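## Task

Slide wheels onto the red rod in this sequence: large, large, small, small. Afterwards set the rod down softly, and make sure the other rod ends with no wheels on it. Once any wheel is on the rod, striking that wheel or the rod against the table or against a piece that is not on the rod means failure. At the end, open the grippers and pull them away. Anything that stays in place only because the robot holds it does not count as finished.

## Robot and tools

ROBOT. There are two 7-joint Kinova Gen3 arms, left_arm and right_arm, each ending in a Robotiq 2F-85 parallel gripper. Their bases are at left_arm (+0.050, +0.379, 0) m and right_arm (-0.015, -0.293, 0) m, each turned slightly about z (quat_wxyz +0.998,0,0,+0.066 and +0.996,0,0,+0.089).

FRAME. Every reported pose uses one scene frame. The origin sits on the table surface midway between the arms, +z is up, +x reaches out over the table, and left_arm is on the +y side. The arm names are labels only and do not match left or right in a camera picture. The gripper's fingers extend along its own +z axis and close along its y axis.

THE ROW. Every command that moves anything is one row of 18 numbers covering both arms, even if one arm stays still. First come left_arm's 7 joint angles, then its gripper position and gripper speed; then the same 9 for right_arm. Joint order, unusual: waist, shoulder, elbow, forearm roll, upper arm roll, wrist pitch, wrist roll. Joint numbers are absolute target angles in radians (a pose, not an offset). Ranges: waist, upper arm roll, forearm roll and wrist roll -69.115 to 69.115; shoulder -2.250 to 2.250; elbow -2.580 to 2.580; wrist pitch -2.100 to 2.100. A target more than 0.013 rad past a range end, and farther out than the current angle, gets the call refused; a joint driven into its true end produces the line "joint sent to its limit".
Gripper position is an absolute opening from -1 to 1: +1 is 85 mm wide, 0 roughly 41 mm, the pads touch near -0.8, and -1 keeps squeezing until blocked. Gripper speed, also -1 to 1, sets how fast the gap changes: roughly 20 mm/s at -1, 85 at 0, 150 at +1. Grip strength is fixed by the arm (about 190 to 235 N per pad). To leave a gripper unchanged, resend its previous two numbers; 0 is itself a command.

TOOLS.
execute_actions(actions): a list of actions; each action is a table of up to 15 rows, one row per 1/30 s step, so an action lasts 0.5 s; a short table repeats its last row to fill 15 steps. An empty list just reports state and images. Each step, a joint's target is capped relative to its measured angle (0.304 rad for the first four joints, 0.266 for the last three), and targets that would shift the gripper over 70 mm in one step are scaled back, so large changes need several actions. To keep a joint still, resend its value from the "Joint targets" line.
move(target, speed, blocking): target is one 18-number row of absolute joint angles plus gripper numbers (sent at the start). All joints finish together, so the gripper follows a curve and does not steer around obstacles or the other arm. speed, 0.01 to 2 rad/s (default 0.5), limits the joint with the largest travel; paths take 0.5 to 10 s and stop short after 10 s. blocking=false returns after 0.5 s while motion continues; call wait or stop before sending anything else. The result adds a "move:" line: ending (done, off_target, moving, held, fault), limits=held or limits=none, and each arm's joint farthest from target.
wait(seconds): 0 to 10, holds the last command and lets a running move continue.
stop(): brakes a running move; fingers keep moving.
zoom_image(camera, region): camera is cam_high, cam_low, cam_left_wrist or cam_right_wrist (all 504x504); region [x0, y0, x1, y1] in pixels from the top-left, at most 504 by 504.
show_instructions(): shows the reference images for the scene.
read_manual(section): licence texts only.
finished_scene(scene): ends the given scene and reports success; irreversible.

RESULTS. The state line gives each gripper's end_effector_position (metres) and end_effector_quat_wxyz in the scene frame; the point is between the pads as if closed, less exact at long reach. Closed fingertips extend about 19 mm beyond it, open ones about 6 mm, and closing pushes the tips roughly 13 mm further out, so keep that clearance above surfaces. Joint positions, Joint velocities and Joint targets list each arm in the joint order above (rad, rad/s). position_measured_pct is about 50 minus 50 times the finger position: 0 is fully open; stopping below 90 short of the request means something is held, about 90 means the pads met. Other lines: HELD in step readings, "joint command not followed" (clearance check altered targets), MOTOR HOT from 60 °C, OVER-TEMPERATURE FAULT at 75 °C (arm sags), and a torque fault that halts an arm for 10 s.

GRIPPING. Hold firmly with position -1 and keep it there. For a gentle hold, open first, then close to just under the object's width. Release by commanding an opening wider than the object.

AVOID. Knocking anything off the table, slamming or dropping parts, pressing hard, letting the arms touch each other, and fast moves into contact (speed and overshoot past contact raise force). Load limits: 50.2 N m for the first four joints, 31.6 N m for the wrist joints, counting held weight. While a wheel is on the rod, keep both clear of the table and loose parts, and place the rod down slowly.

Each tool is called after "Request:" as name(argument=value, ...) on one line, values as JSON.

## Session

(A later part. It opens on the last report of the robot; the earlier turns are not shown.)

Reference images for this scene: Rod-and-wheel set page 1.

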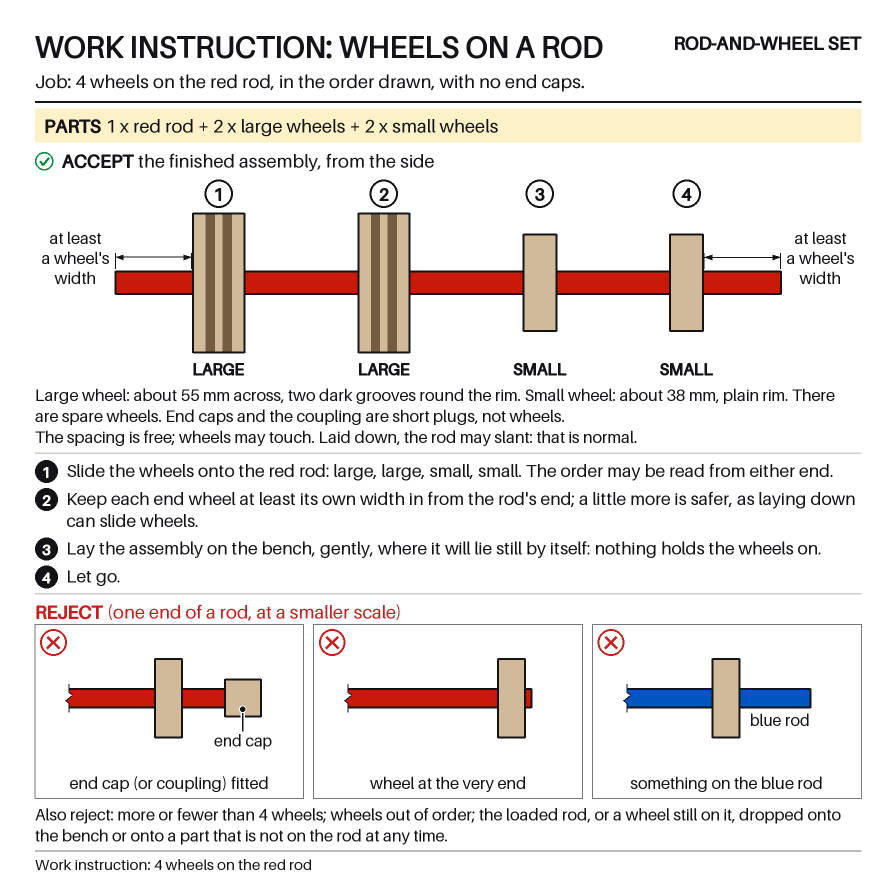

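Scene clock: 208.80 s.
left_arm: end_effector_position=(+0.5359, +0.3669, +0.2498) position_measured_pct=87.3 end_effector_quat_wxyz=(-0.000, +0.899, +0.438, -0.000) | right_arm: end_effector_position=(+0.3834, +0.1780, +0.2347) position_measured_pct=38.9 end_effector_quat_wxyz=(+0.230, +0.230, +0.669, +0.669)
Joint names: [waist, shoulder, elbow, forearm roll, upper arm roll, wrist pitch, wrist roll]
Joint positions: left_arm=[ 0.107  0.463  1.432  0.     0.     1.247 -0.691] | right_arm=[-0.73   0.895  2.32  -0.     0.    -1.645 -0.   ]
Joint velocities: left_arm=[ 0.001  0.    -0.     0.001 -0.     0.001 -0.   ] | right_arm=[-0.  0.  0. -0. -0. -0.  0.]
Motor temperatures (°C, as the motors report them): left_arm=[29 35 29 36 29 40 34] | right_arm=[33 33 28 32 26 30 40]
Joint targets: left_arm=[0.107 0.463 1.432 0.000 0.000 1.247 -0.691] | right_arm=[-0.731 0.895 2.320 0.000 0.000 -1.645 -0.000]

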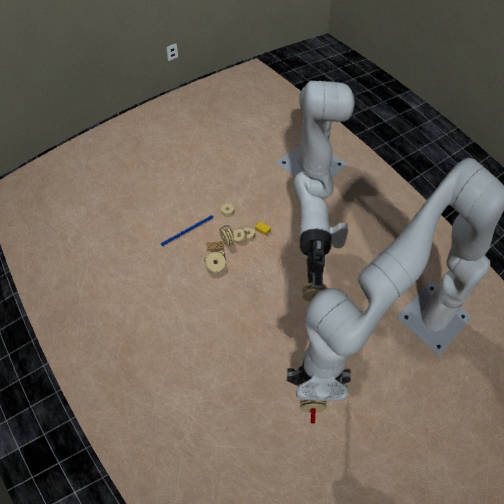

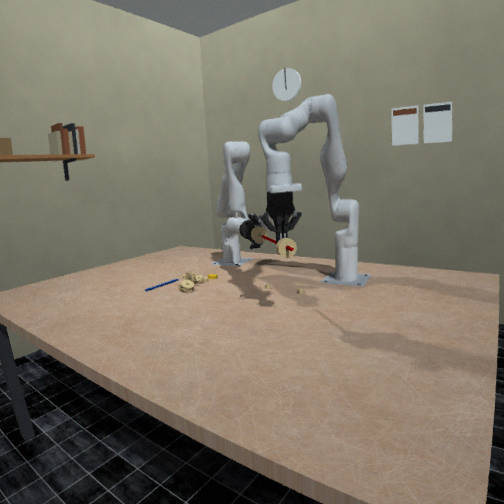

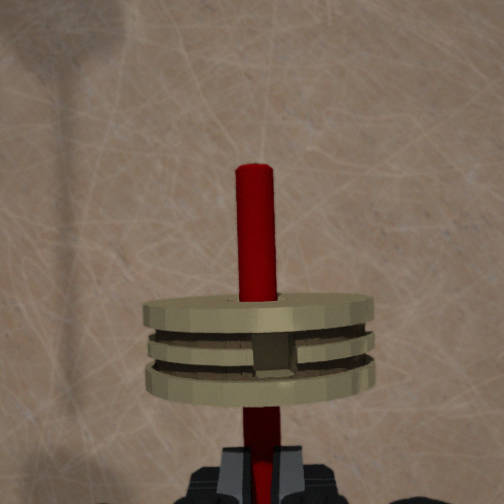

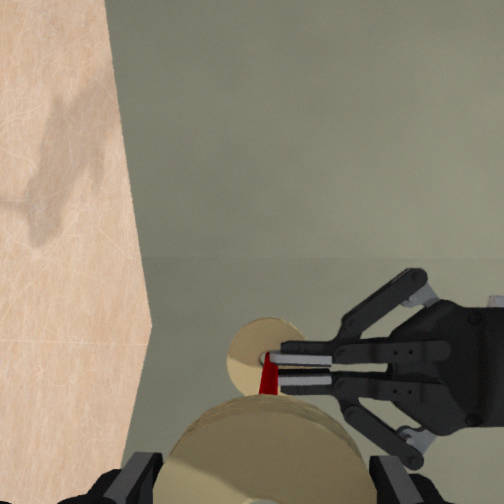

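Request:
move(target=[0.1067,0.4628,1.432,0,0,1.2468,-0.691,-1,0,-0.727,0.891,2.23,0,0,-1.5502,0,-1,0], speed=0.2)

Request:
zoom_image(camera="cam_right_wrist", region=[200, 320, 340, 504])

Request:
zoom_image(camera="cam_low", region=[225, 205, 305, 265])

Scene clock: 230.27 s.
left_arm: end_effector_position=(+0.5359, +0.3669, +0.2498) position_measured_pct=87.3 end_effector_quat_wxyz=(-0.000, +0.899, +0.438, -0.000) | right_arm: end_effector_position=(+0.4026, +0.1990, +0.2350) position_measured_pct=38.9 end_effector_quat_wxyz=(+0.231, +0.231, +0.668, +0.668)
Joint names: [waist, shoulder, elbow, forearm roll, upper arm roll, wrist pitch, wrist roll]
Joint positions: left_arm=[ 0.107  0.463  1.432  0.     0.     1.247 -0.691] | right_arm=[-0.727  0.891  2.23  -0.     0.    -1.55   0.   ]
Joint velocities: left_arm=[ 0.     0.001  0.    -0.001  0.     0.     0.   ] | right_arm=[ 0.    -0.    -0.003  0.    -0.     0.    -0.   ]
Motor temperatures (°C, as the motors report them): left_arm=[29 35 29 36 29 40 34] | right_arm=[33 33 28 32 26 30 40]
Joint targets: left_arm=[0.107 0.463 1.432 0.000 0.000 1.247 -0.691] | right_arm=[-0.727 0.891 2.230 0.000 0.000 -1.550 0.000]
move: done; limits=none; left_arm: farthest joint: the waist, 0.000 radians from its target (0.000 radians at the start); right_arm: farthest joint: the waist, 0.000 radians from its target (0.003 radians at the start)

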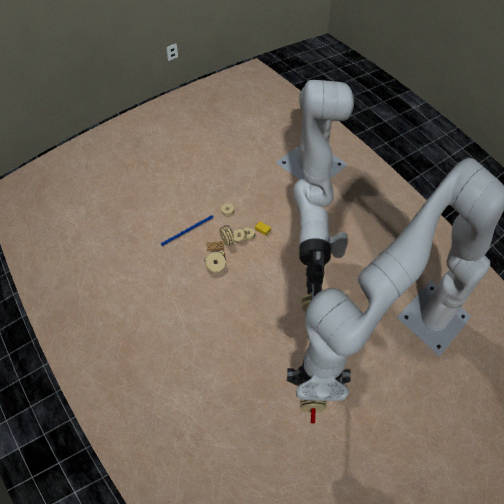

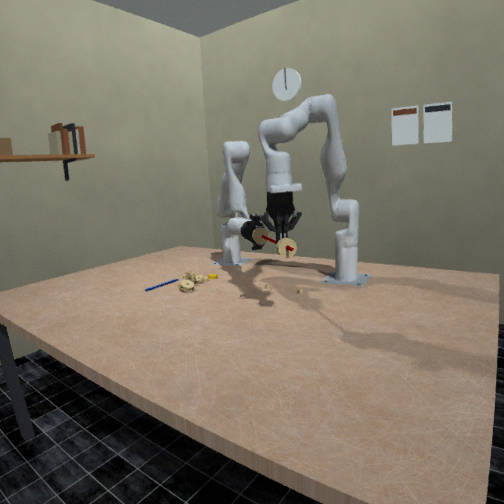

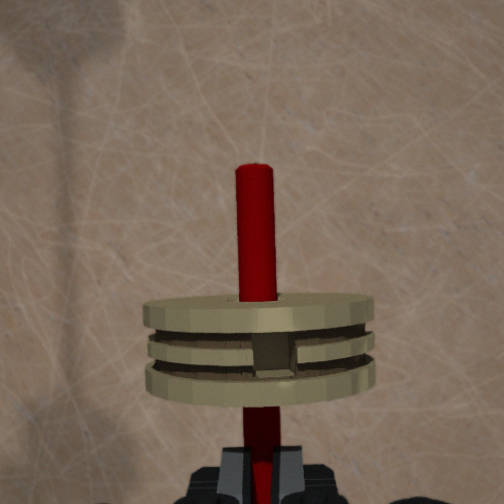

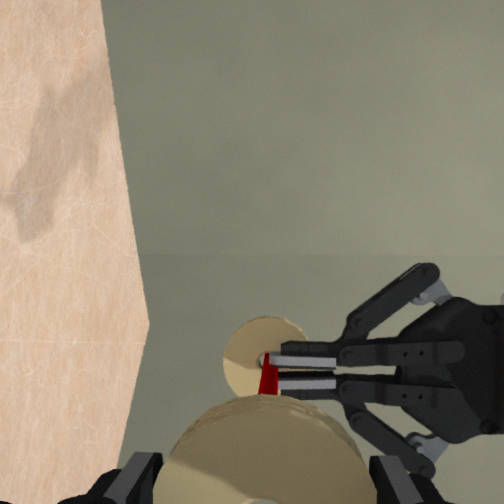

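Region (200, 320, 340, 504) of cam_right_wrist's 504x504 image, scaled by 2.739; it fills the left 383 columns of this view, and the rest is white.

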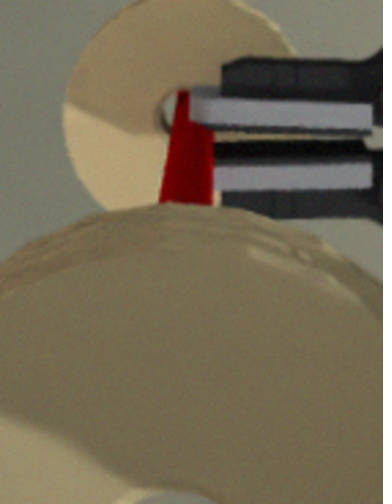

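Region (225, 205, 305, 265) of cam_low's 504x504 image, scaled by 6.300, with more detail than that image has; it fills the top 378 rows of this view, and the rest is white.

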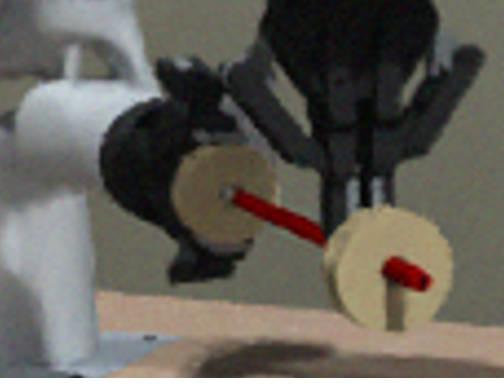

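Request:
move(target=[0.1067,0.4628,1.432,0,0,1.2468,-0.691,-1,0,-0.727,0.8941,2.1658,0,0,-1.4891,0,-1,0], speed=0.05)

Request:
zoom_image(camera="cam_low", region=[225, 205, 305, 265])

Scene clock: 235.07 s.
left_arm: end_effector_position=(+0.5363, +0.3668, +0.2501) position_measured_pct=87.3 end_effector_quat_wxyz=(+0.000, +0.899, +0.438, +0.000) | right_arm: end_effector_position=(+0.4142, +0.2152, +0.2347) position_measured_pct=38.9 end_effector_quat_wxyz=(+0.230, +0.231, +0.669, +0.668)
Joint names: [waist, shoulder, elbow, forearm roll, upper arm roll, wrist pitch, wrist roll]
Joint positions: left_arm=[ 0.107  0.463  1.432  0.     0.     1.246 -0.691] | right_arm=[-0.728  0.894  2.166  0.    -0.    -1.489 -0.   ]
Joint velocities: left_arm=[ 0. -0.  0. -0.  0.  0. -0.] | right_arm=[ 0.001  0.    -0.001  0.001 -0.     0.     0.   ]
Motor temperatures (°C, as the motors report them): left_arm=[29 35 29 36 29 40 34] | right_arm=[33 33 28 32 26 30 40]
Joint targets: left_arm=[0.107 0.463 1.432 0.000 0.000 1.247 -0.691] | right_arm=[-0.727 0.894 2.166 0.000 0.000 -1.489 0.000]
move: done; limits=none; left_arm: farthest joint: the waist, 0.000 radians from its target (0.000 radians at the start); right_arm: farthest joint: the waist, 0.001 radians from its target (0.000 radians at the start)

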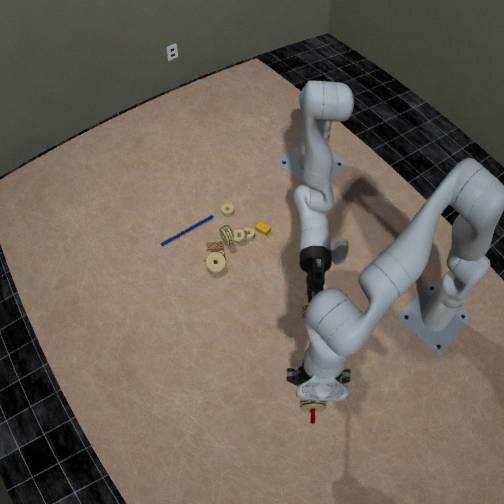

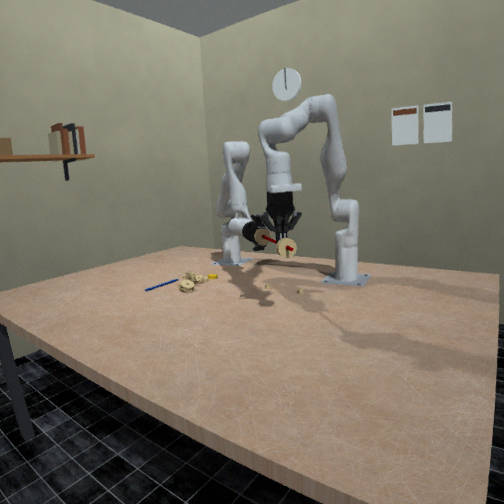

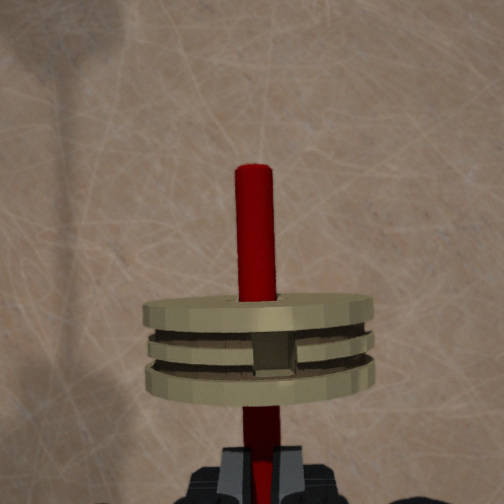

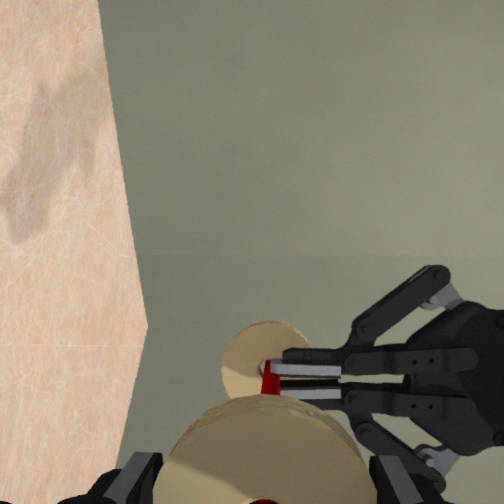

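Region (225, 205, 305, 265) of cam_low's 504x504 image, scaled by 6.300, with more detail than that image has; it fills the top 378 rows of this view, and the rest is white.

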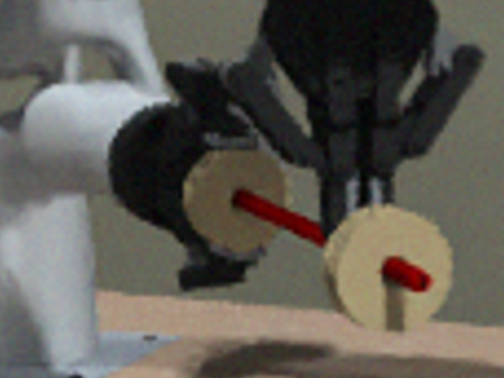

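Request:
move(target=[0.1067,0.4628,1.432,0,0,1.2468,-0.691,-1,0,-0.729,0.9023,2.0844,0,0,-1.4159,0,-1,0], speed=0.06)

Request:
zoom_image(camera="cam_low", region=[225, 205, 305, 265])

Scene clock: 239.40 s.
left_arm: end_effector_position=(+0.5360, +0.3669, +0.2499) position_measured_pct=87.3 end_effector_quat_wxyz=(+0.000, +0.899, +0.438, -0.000) | right_arm: end_effector_position=(+0.4292, +0.2354, +0.2349) position_measured_pct=38.9 end_effector_quat_wxyz=(+0.230, +0.230, +0.669, +0.669)
Joint names: [waist, shoulder, elbow, forearm roll, upper arm roll, wrist pitch, wrist roll]
Joint positions: left_arm=[ 0.107  0.463  1.432  0.     0.     1.247 -0.691] | right_arm=[-0.729  0.902  2.085  0.    -0.    -1.416 -0.   ]
Joint velocities: left_arm=[ 0.    -0.001  0.     0.001  0.    -0.     0.001] | right_arm=[ 0.     0.    -0.002 -0.    -0.     0.    -0.   ]
Motor temperatures (°C, as the motors report them): left_arm=[29 35 29 36 29 40 34] | right_arm=[33 33 28 32 26 30 40]
Joint targets: left_arm=[0.107 0.463 1.432 0.000 0.000 1.247 -0.691] | right_arm=[-0.729 0.902 2.084 0.000 0.000 -1.416 0.000]
move: done; limits=none; left_arm: farthest joint: the waist, 0.000 radians from its target (0.000 radians at the start); right_arm: farthest joint: the waist, 0.000 radians from its target (0.001 radians at the start)

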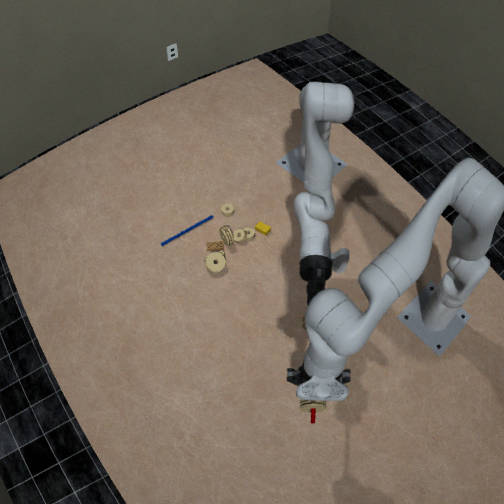

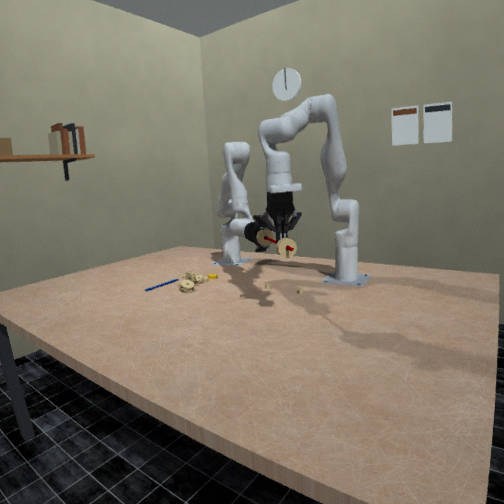

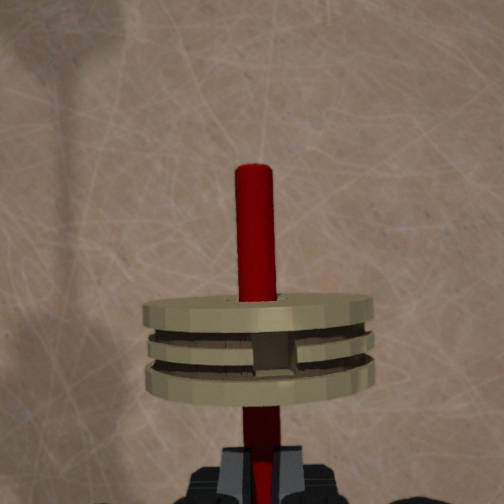

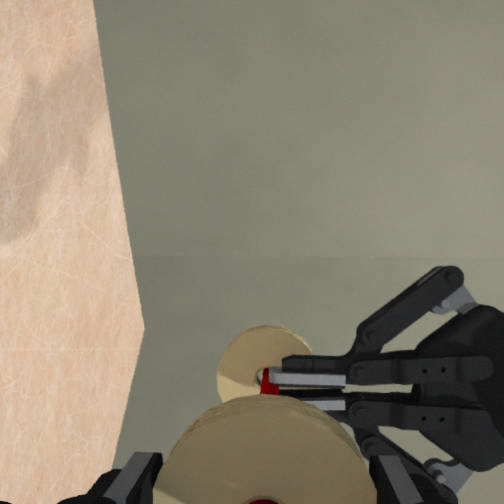

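Region (225, 205, 305, 265) of cam_low's 504x504 image, scaled by 6.300, with more detail than that image has; it fills the top 378 rows of this view, and the rest is white.

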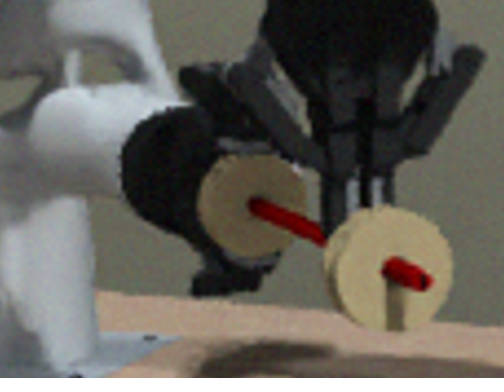

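Request:
move(target=[0.1067,0.4628,1.432,0,0,1.2468,-0.691,-1,0,-0.729,0.9099,2.0346,0,0,-1.3738,0,-1,0], speed=0.08)

Request:
move(target=[0.1067,0.4628,1.432,0,0,1.2468,-0.691,-1,0,-0.729,0.9099,2.0346,0,0,-1.3738,0,0.3,0])

Request:
move(target=[0.1067,0.4628,1.432,0,0,1.2468,-0.691,-1,0,-0.729,0.895,2.32,0,0,-1.645,0,0.6,0], speed=0.35)

Scene clock: 244.43 s.
left_arm: end_effector_position=(+0.5360, +0.3669, +0.2499) position_measured_pct=87.3 end_effector_quat_wxyz=(+0.000, +0.899, +0.438, -0.000) | right_arm: end_effector_position=(+0.4385, +0.2472, +0.2348) position_measured_pct=38.9 end_effector_quat_wxyz=(+0.230, +0.230, +0.669, +0.669)
Joint names: [waist, shoulder, elbow, forearm roll, upper arm roll, wrist pitch, wrist roll]
Joint positions: left_arm=[ 0.107  0.463  1.432  0.     0.     1.247 -0.691] | right_arm=[-0.729  0.91   2.035  0.    -0.    -1.374 -0.   ]
Joint velocities: left_arm=[-0.001  0.    -0.    -0.001  0.    -0.001  0.   ] | right_arm=[-0.     0.001 -0.001 -0.     0.     0.     0.   ]
Motor temperatures (°C, as the motors report them): left_arm=[29 35 29 36 29 40 34] | right_arm=[33 33 28 32 26 30 40]
Joint targets: left_arm=[0.107 0.463 1.432 0.000 0.000 1.247 -0.691] | right_arm=[-0.729 0.910 2.035 0.000 0.000 -1.374 0.000]
move: done; limits=none; left_arm: farthest joint: the waist, 0.000 radians from its target (0.000 radians at the start); right_arm: farthest joint: the waist, 0.000 radians from its target (0.000 radians at the start)

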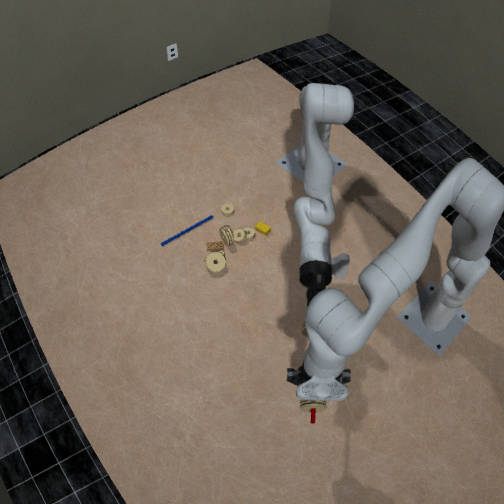

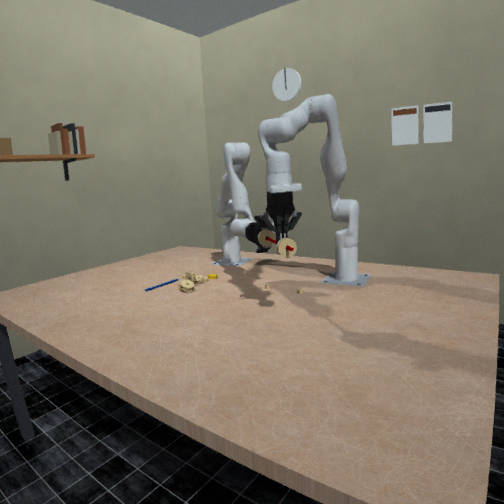

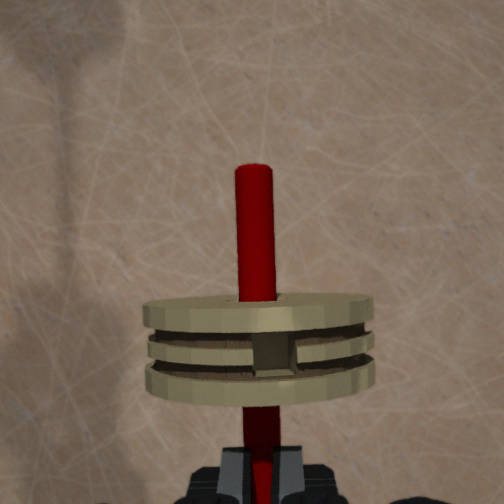

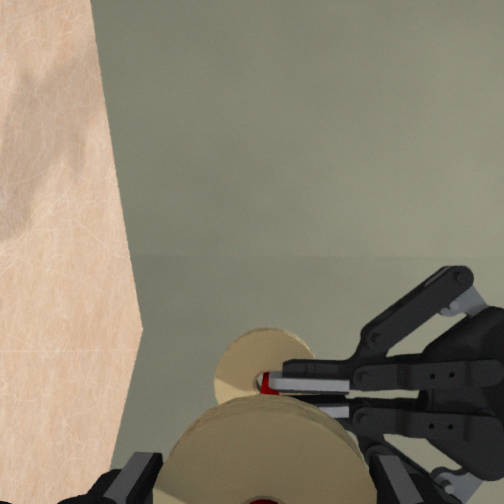

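Scene clock: 245.13 s.
left_arm: end_effector_position=(+0.5360, +0.3669, +0.2498) position_measured_pct=87.3 end_effector_quat_wxyz=(+0.000, +0.899, +0.438, -0.000) | right_arm: end_effector_position=(+0.4385, +0.2472, +0.2348) position_measured_pct=34.9 end_effector_quat_wxyz=(+0.230, +0.230, +0.669, +0.669)
Joint names: [waist, shoulder, elbow, forearm roll, upper arm roll, wrist pitch, wrist roll]
Joint positions: left_arm=[ 0.107  0.463  1.432  0.     0.     1.247 -0.691] | right_arm=[-0.729  0.91   2.035  0.    -0.    -1.374 -0.   ]
Joint velocities: left_arm=[ 0.     0.001  0.    -0.     0.     0.     0.   ] | right_arm=[-0.  0. -0.  0.  0.  0.  0.]
Motor temperatures (°C, as the motors report them): left_arm=[29 35 29 36 29 40 34] | right_arm=[33 33 28 32 26 30 40]
Joint targets: left_arm=[0.107 0.463 1.432 0.000 0.000 1.247 -0.691] | right_arm=[-0.729 0.910 2.035 0.000 0.000 -1.374 0.000]
move: done; limits=none; left_arm: farthest joint: the waist, 0.000 radians from its target (0.000 radians at the start); right_arm: farthest joint: the waist, 0.000 radians from its target (0.000 radians at the start)

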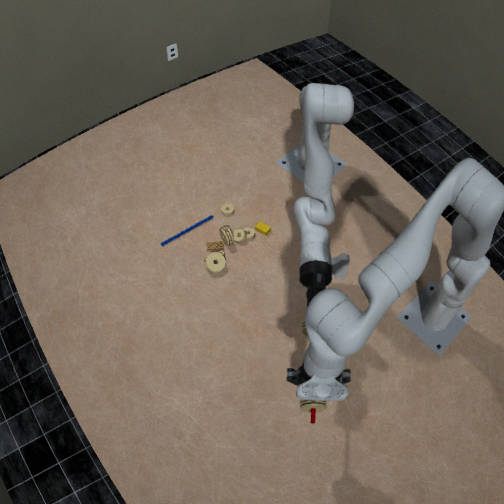

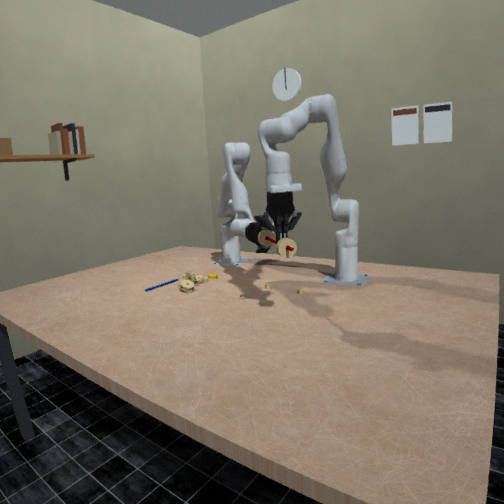

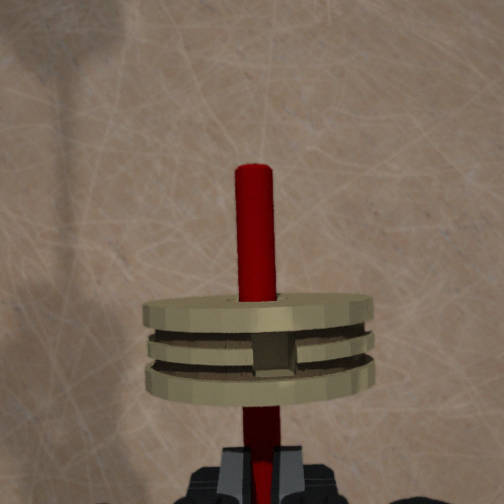

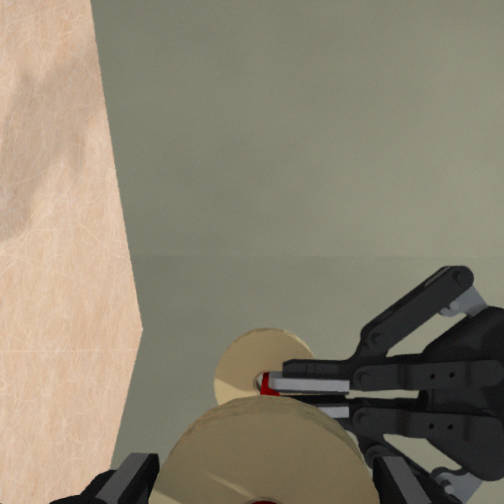

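Scene clock: 246.37 s.
left_arm: end_effector_position=(+0.5359, +0.3670, +0.2497) position_measured_pct=87.3 end_effector_quat_wxyz=(-0.000, +0.899, +0.438, -0.000) | right_arm: end_effector_position=(+0.3841, +0.1774, +0.2347) position_measured_pct=19.8 end_effector_quat_wxyz=(+0.230, +0.230, +0.668, +0.669)
Joint names: [waist, shoulder, elbow, forearm roll, upper arm roll, wrist pitch, wrist roll]
Joint positions: left_arm=[ 0.107  0.463  1.432 -0.    -0.     1.247 -0.691] | right_arm=[-0.729  0.895  2.32   0.    -0.    -1.645 -0.   ]
Joint velocities: left_arm=[ 0.    -0.     0.    -0.001 -0.    -0.    -0.   ] | right_arm=[ 0.    -0.001  0.001  0.     0.    -0.     0.   ]
Motor temperatures (°C, as the motors report them): left_arm=[29 35 29 36 29 40 34] | right_arm=[33 33 28 32 26 30 40]
Joint targets: left_arm=[0.107 0.463 1.432 0.000 0.000 1.247 -0.691] | right_arm=[-0.729 0.895 2.320 0.000 0.000 -1.645 0.000]
move: done; limits=none; left_arm: farthest joint: the waist, 0.000 radians from its target (0.000 radians at the start); right_arm: farthest joint: the waist, 0.000 radians from its target (0.000 radians at the start)

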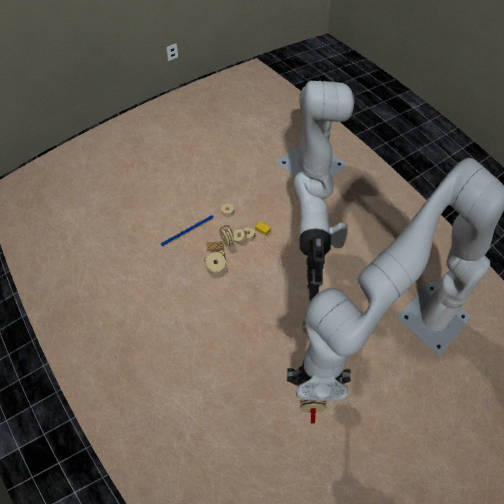

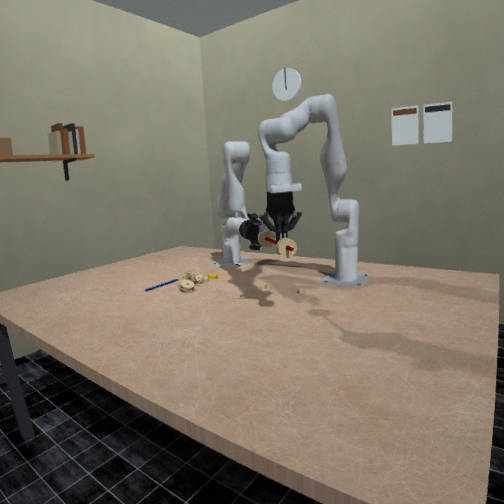

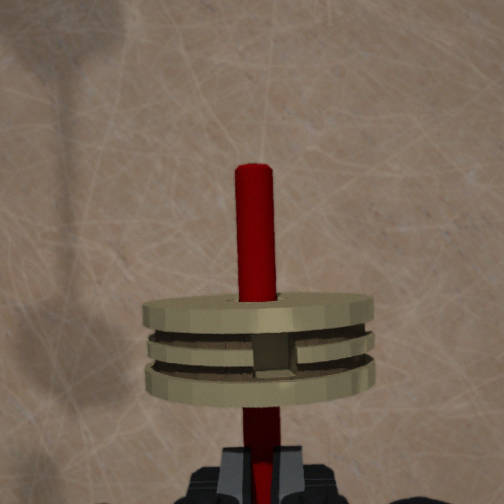

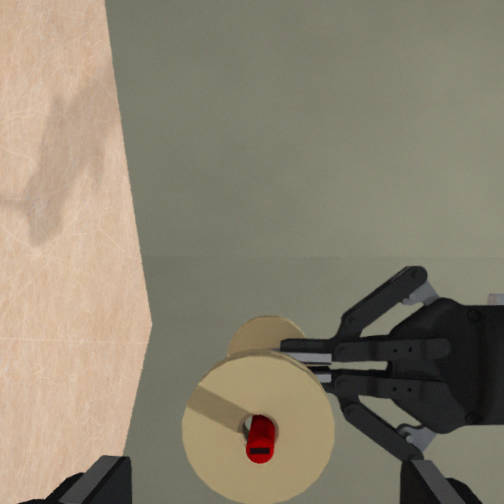

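Request:
move(target=[0.1067,0.4628,1.432,0,0,1.2468,-0.691,-1,0,0.035,0.3475,2.1381,0,0,0.656,0,0.6,0], speed=1.1)

Scene clock: 254.53 s.
left_arm: end_effector_position=(+0.5359, +0.3670, +0.2497) position_measured_pct=87.3 end_effector_quat_wxyz=(-0.000, +0.899, +0.438, -0.000) | right_arm: end_effector_position=(+0.3201, -0.2697, +0.1199) position_measured_pct=19.8 end_effector_quat_wxyz=(-0.000, +0.654, +0.756, -0.000)
Joint names: [waist, shoulder, elbow, forearm roll, upper arm roll, wrist pitch, wrist roll]
Joint positions: left_arm=[ 0.107  0.463  1.432 -0.    -0.     1.247 -0.691] | right_arm=[ 0.035  0.348  2.138  0.     0.     0.656 -0.   ]
Joint velocities: left_arm=[-0.001 -0.001  0.    -0.001 -0.     0.    -0.001] | right_arm=[ 0.003 -0.002  0.     0.    -0.     0.    -0.   ]
Motor temperatures (°C, as the motors report them): left_arm=[29 35 29 36 29 40 34] | right_arm=[33 33 28 32 26 30 40]
Joint targets: left_arm=[0.107 0.463 1.432 0.000 0.000 1.247 -0.691] | right_arm=[0.035 0.347 2.138 0.000 0.000 0.656 0.000]
move: done; limits=none; left_arm: farthest joint: the waist, 0.000 radians from its target (0.000 radians at the start); right_arm: farthest joint: the waist, 0.000 radians from its target (0.764 radians at the start)

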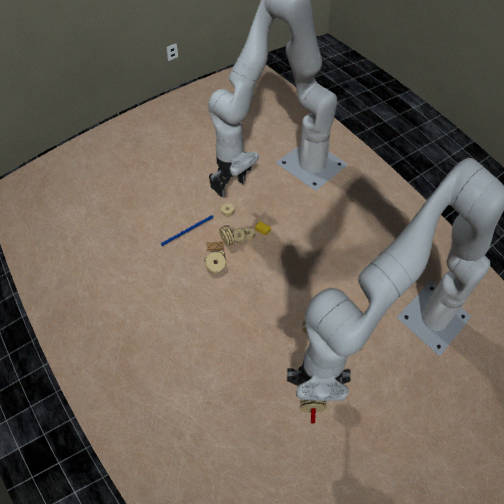

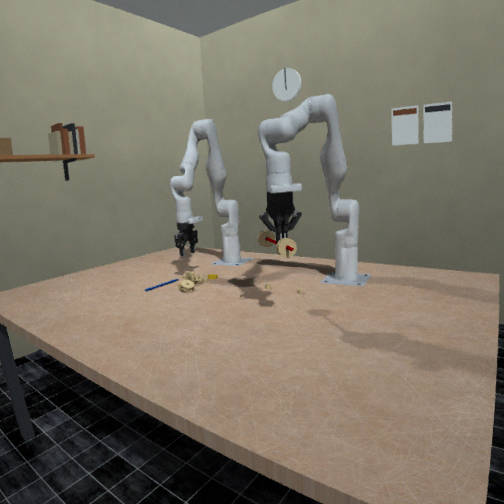

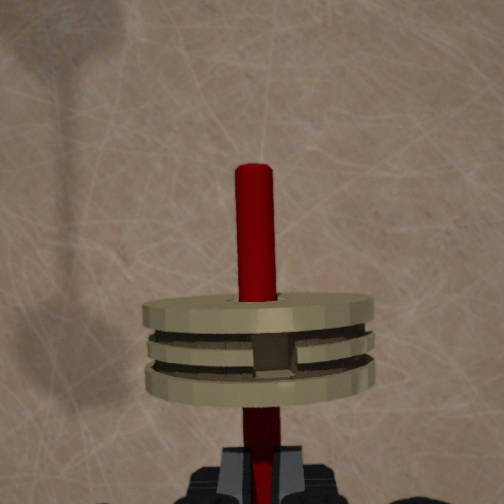

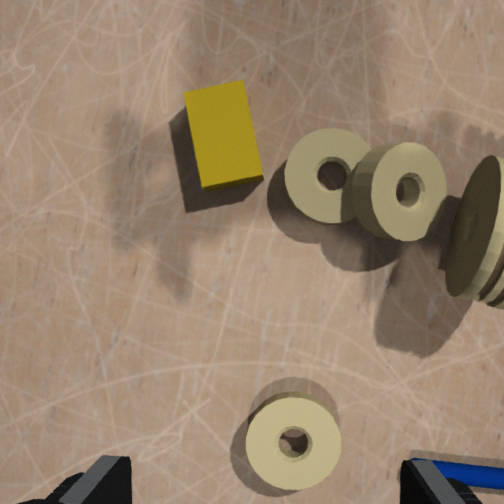

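Request:
move(target=[0.1067,0.4628,1.432,0,0,1.2468,-0.691,-1,0,0.0678,0.5071,2.172,0,0,0.4625,0.5,0.3,0], speed=0.6)

Scene clock: 263.97 s.
left_arm: end_effector_position=(+0.5359, +0.3670, +0.2497) position_measured_pct=87.3 end_effector_quat_wxyz=(-0.000, +0.899, +0.438, -0.000) | right_arm: end_effector_position=(+0.3303, -0.2797, +0.0601) position_measured_pct=34.9 end_effector_quat_wxyz=(+0.000, +0.462, +0.887, +0.000)
Joint names: [waist, shoulder, elbow, forearm roll, upper arm roll, wrist pitch, wrist roll]
Joint positions: left_arm=[ 0.107  0.463  1.432 -0.    -0.     1.247 -0.691] | right_arm=[0.068 0.507 2.172 0.    0.    0.463 0.5  ]
Joint velocities: left_arm=[ 0.    -0.     0.    -0.001 -0.    -0.001  0.   ] | right_arm=[ 0.001  0.003 -0.001  0.    -0.    -0.     0.   ]
Motor temperatures (°C, as the motors report them): left_arm=[29 35 29 36 29 40 34] | right_arm=[33 33 28 32 26 30 40]
Joint targets: left_arm=[0.107 0.463 1.432 0.000 0.000 1.247 -0.691] | right_arm=[0.068 0.507 2.172 0.000 0.000 0.462 0.500]
move: done; limits=none; left_arm: farthest joint: the waist, 0.000 radians from its target (0.000 radians at the start); right_arm: farthest joint: the waist, 0.000 radians from its target (0.033 radians at the start)

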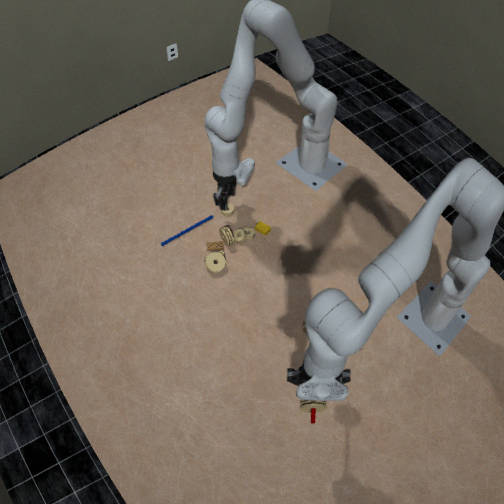

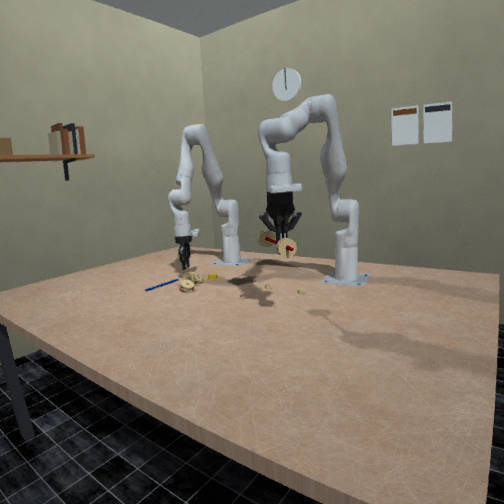

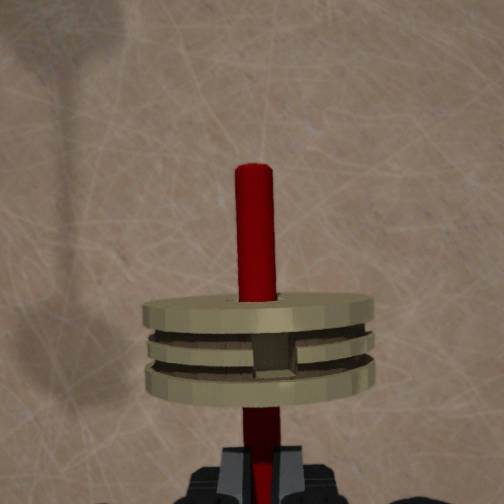

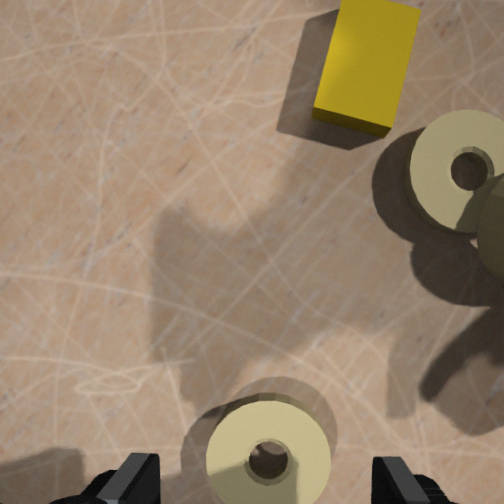

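Request:
move(target=[0.1067,0.4628,1.432,0,0,1.2468,-0.691,-1,0,0.0678,0.6144,2.1966,0,0,0.3306,0.5,0.3,0], speed=0.2)

Request:
move(target=[0.1067,0.4628,1.432,0,0,1.2468,-0.691,-1,0,0.0678,0.6144,2.1966,0,0,0.3306,0.5,-1,0])

Scene clock: 268.00 s.
left_arm: end_effector_position=(+0.5359, +0.3670, +0.2497) position_measured_pct=87.3 end_effector_quat_wxyz=(-0.000, +0.899, +0.438, -0.000) | right_arm: end_effector_position=(+0.3303, -0.2797, +0.0201) position_measured_pct=34.9 end_effector_quat_wxyz=(+0.000, +0.462, +0.887, +0.000)
Joint names: [waist, shoulder, elbow, forearm roll, upper arm roll, wrist pitch, wrist roll]
Joint positions: left_arm=[ 0.107  0.463  1.432 -0.    -0.     1.247 -0.691] | right_arm=[ 0.068  0.614  2.197 -0.    -0.     0.331  0.5  ]
Joint velocities: left_arm=[ 0.001  0.    -0.     0.002  0.     0.     0.   ] | right_arm=[-0.     0.003  0.001 -0.     0.    -0.    -0.   ]
Motor temperatures (°C, as the motors report them): left_arm=[29 35 29 36 29 40 34] | right_arm=[33 33 28 32 26 30 40]
Joint targets: left_arm=[0.107 0.463 1.432 0.000 0.000 1.247 -0.691] | right_arm=[0.068 0.614 2.197 0.000 0.000 0.331 0.500]
move: done; limits=none; left_arm: farthest joint: the waist, 0.000 radians from its target (0.000 radians at the start); right_arm: farthest joint: the waist, 0.000 radians from its target (0.000 radians at the start)

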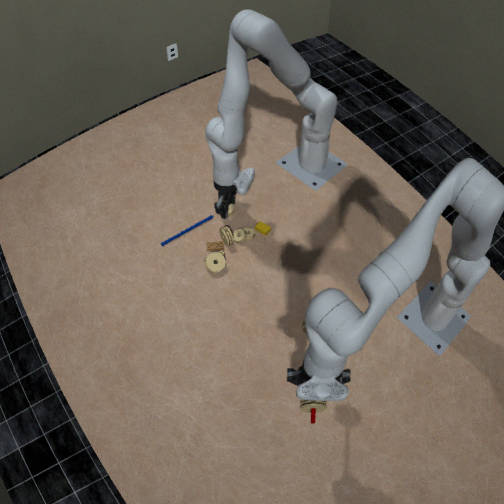

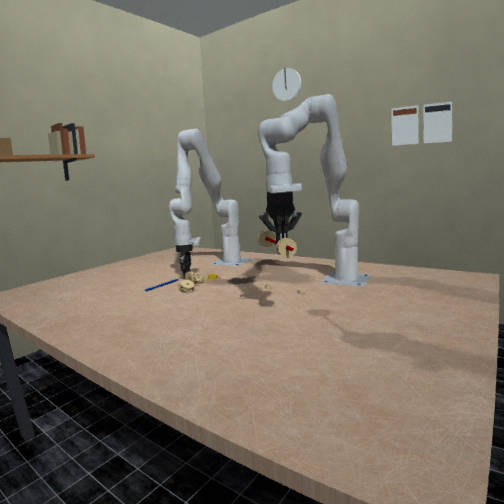

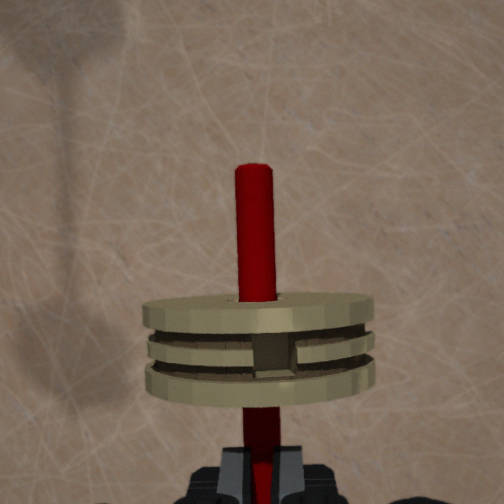

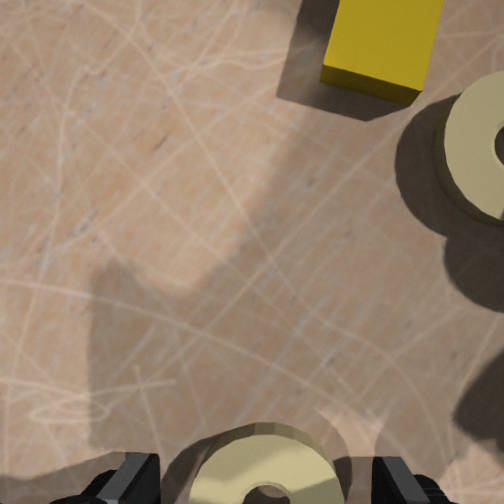

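Scene clock: 268.70 s.
left_arm: end_effector_position=(+0.5359, +0.3670, +0.2497) position_measured_pct=87.3 end_effector_quat_wxyz=(-0.000, +0.899, +0.438, -0.000) | right_arm: end_effector_position=(+0.3303, -0.2797, +0.0208) position_measured_pct=56.3 end_effector_quat_wxyz=(+0.000, +0.462, +0.887, +0.000)
Joint names: [waist, shoulder, elbow, forearm roll, upper arm roll, wrist pitch, wrist roll]
Joint positions: left_arm=[ 0.107  0.463  1.432 -0.    -0.     1.247 -0.691] | right_arm=[ 0.068  0.612  2.197 -0.     0.     0.332  0.5  ]
Joint velocities: left_arm=[ 0.     0.     0.     0.     0.    -0.001 -0.001] | right_arm=[ 0.  0.  0. -0.  0.  0. -0.]
Motor temperatures (°C, as the motors report them): left_arm=[29 35 29 36 29 40 34] | right_arm=[33 33 28 32 26 30 40]
Joint targets: left_arm=[0.107 0.463 1.432 0.000 0.000 1.247 -0.691] | right_arm=[0.068 0.614 2.197 0.000 0.000 0.331 0.500]
move: done; limits=none; left_arm: farthest joint: the waist, 0.000 radians from its target (0.000 radians at the start); right_arm: farthest joint: the shoulder, 0.002 radians from its target (0.000 radians at the start)

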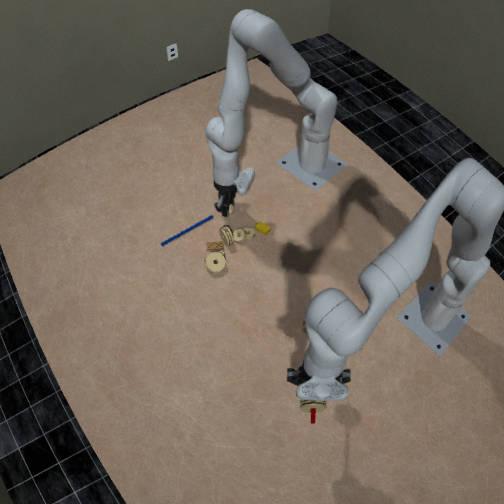

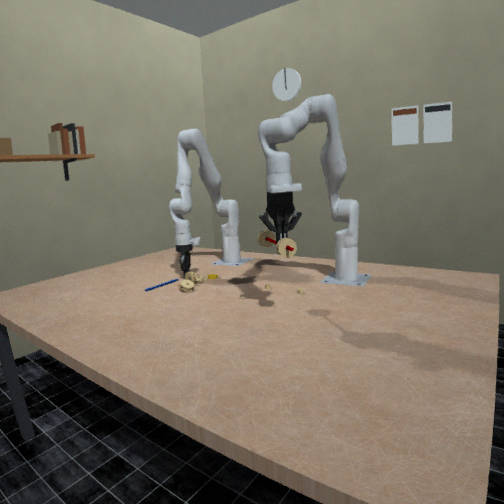

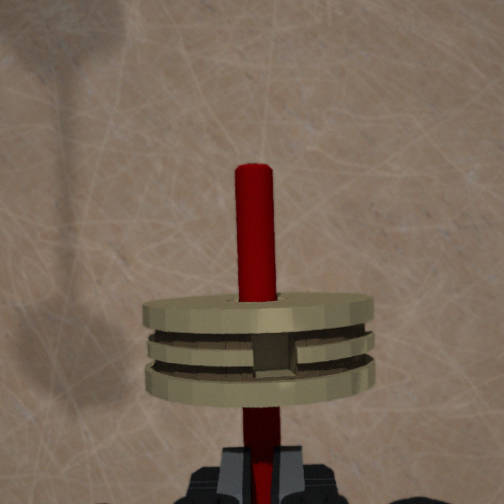

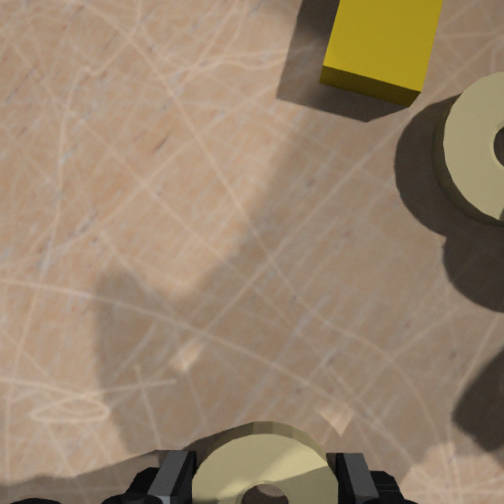

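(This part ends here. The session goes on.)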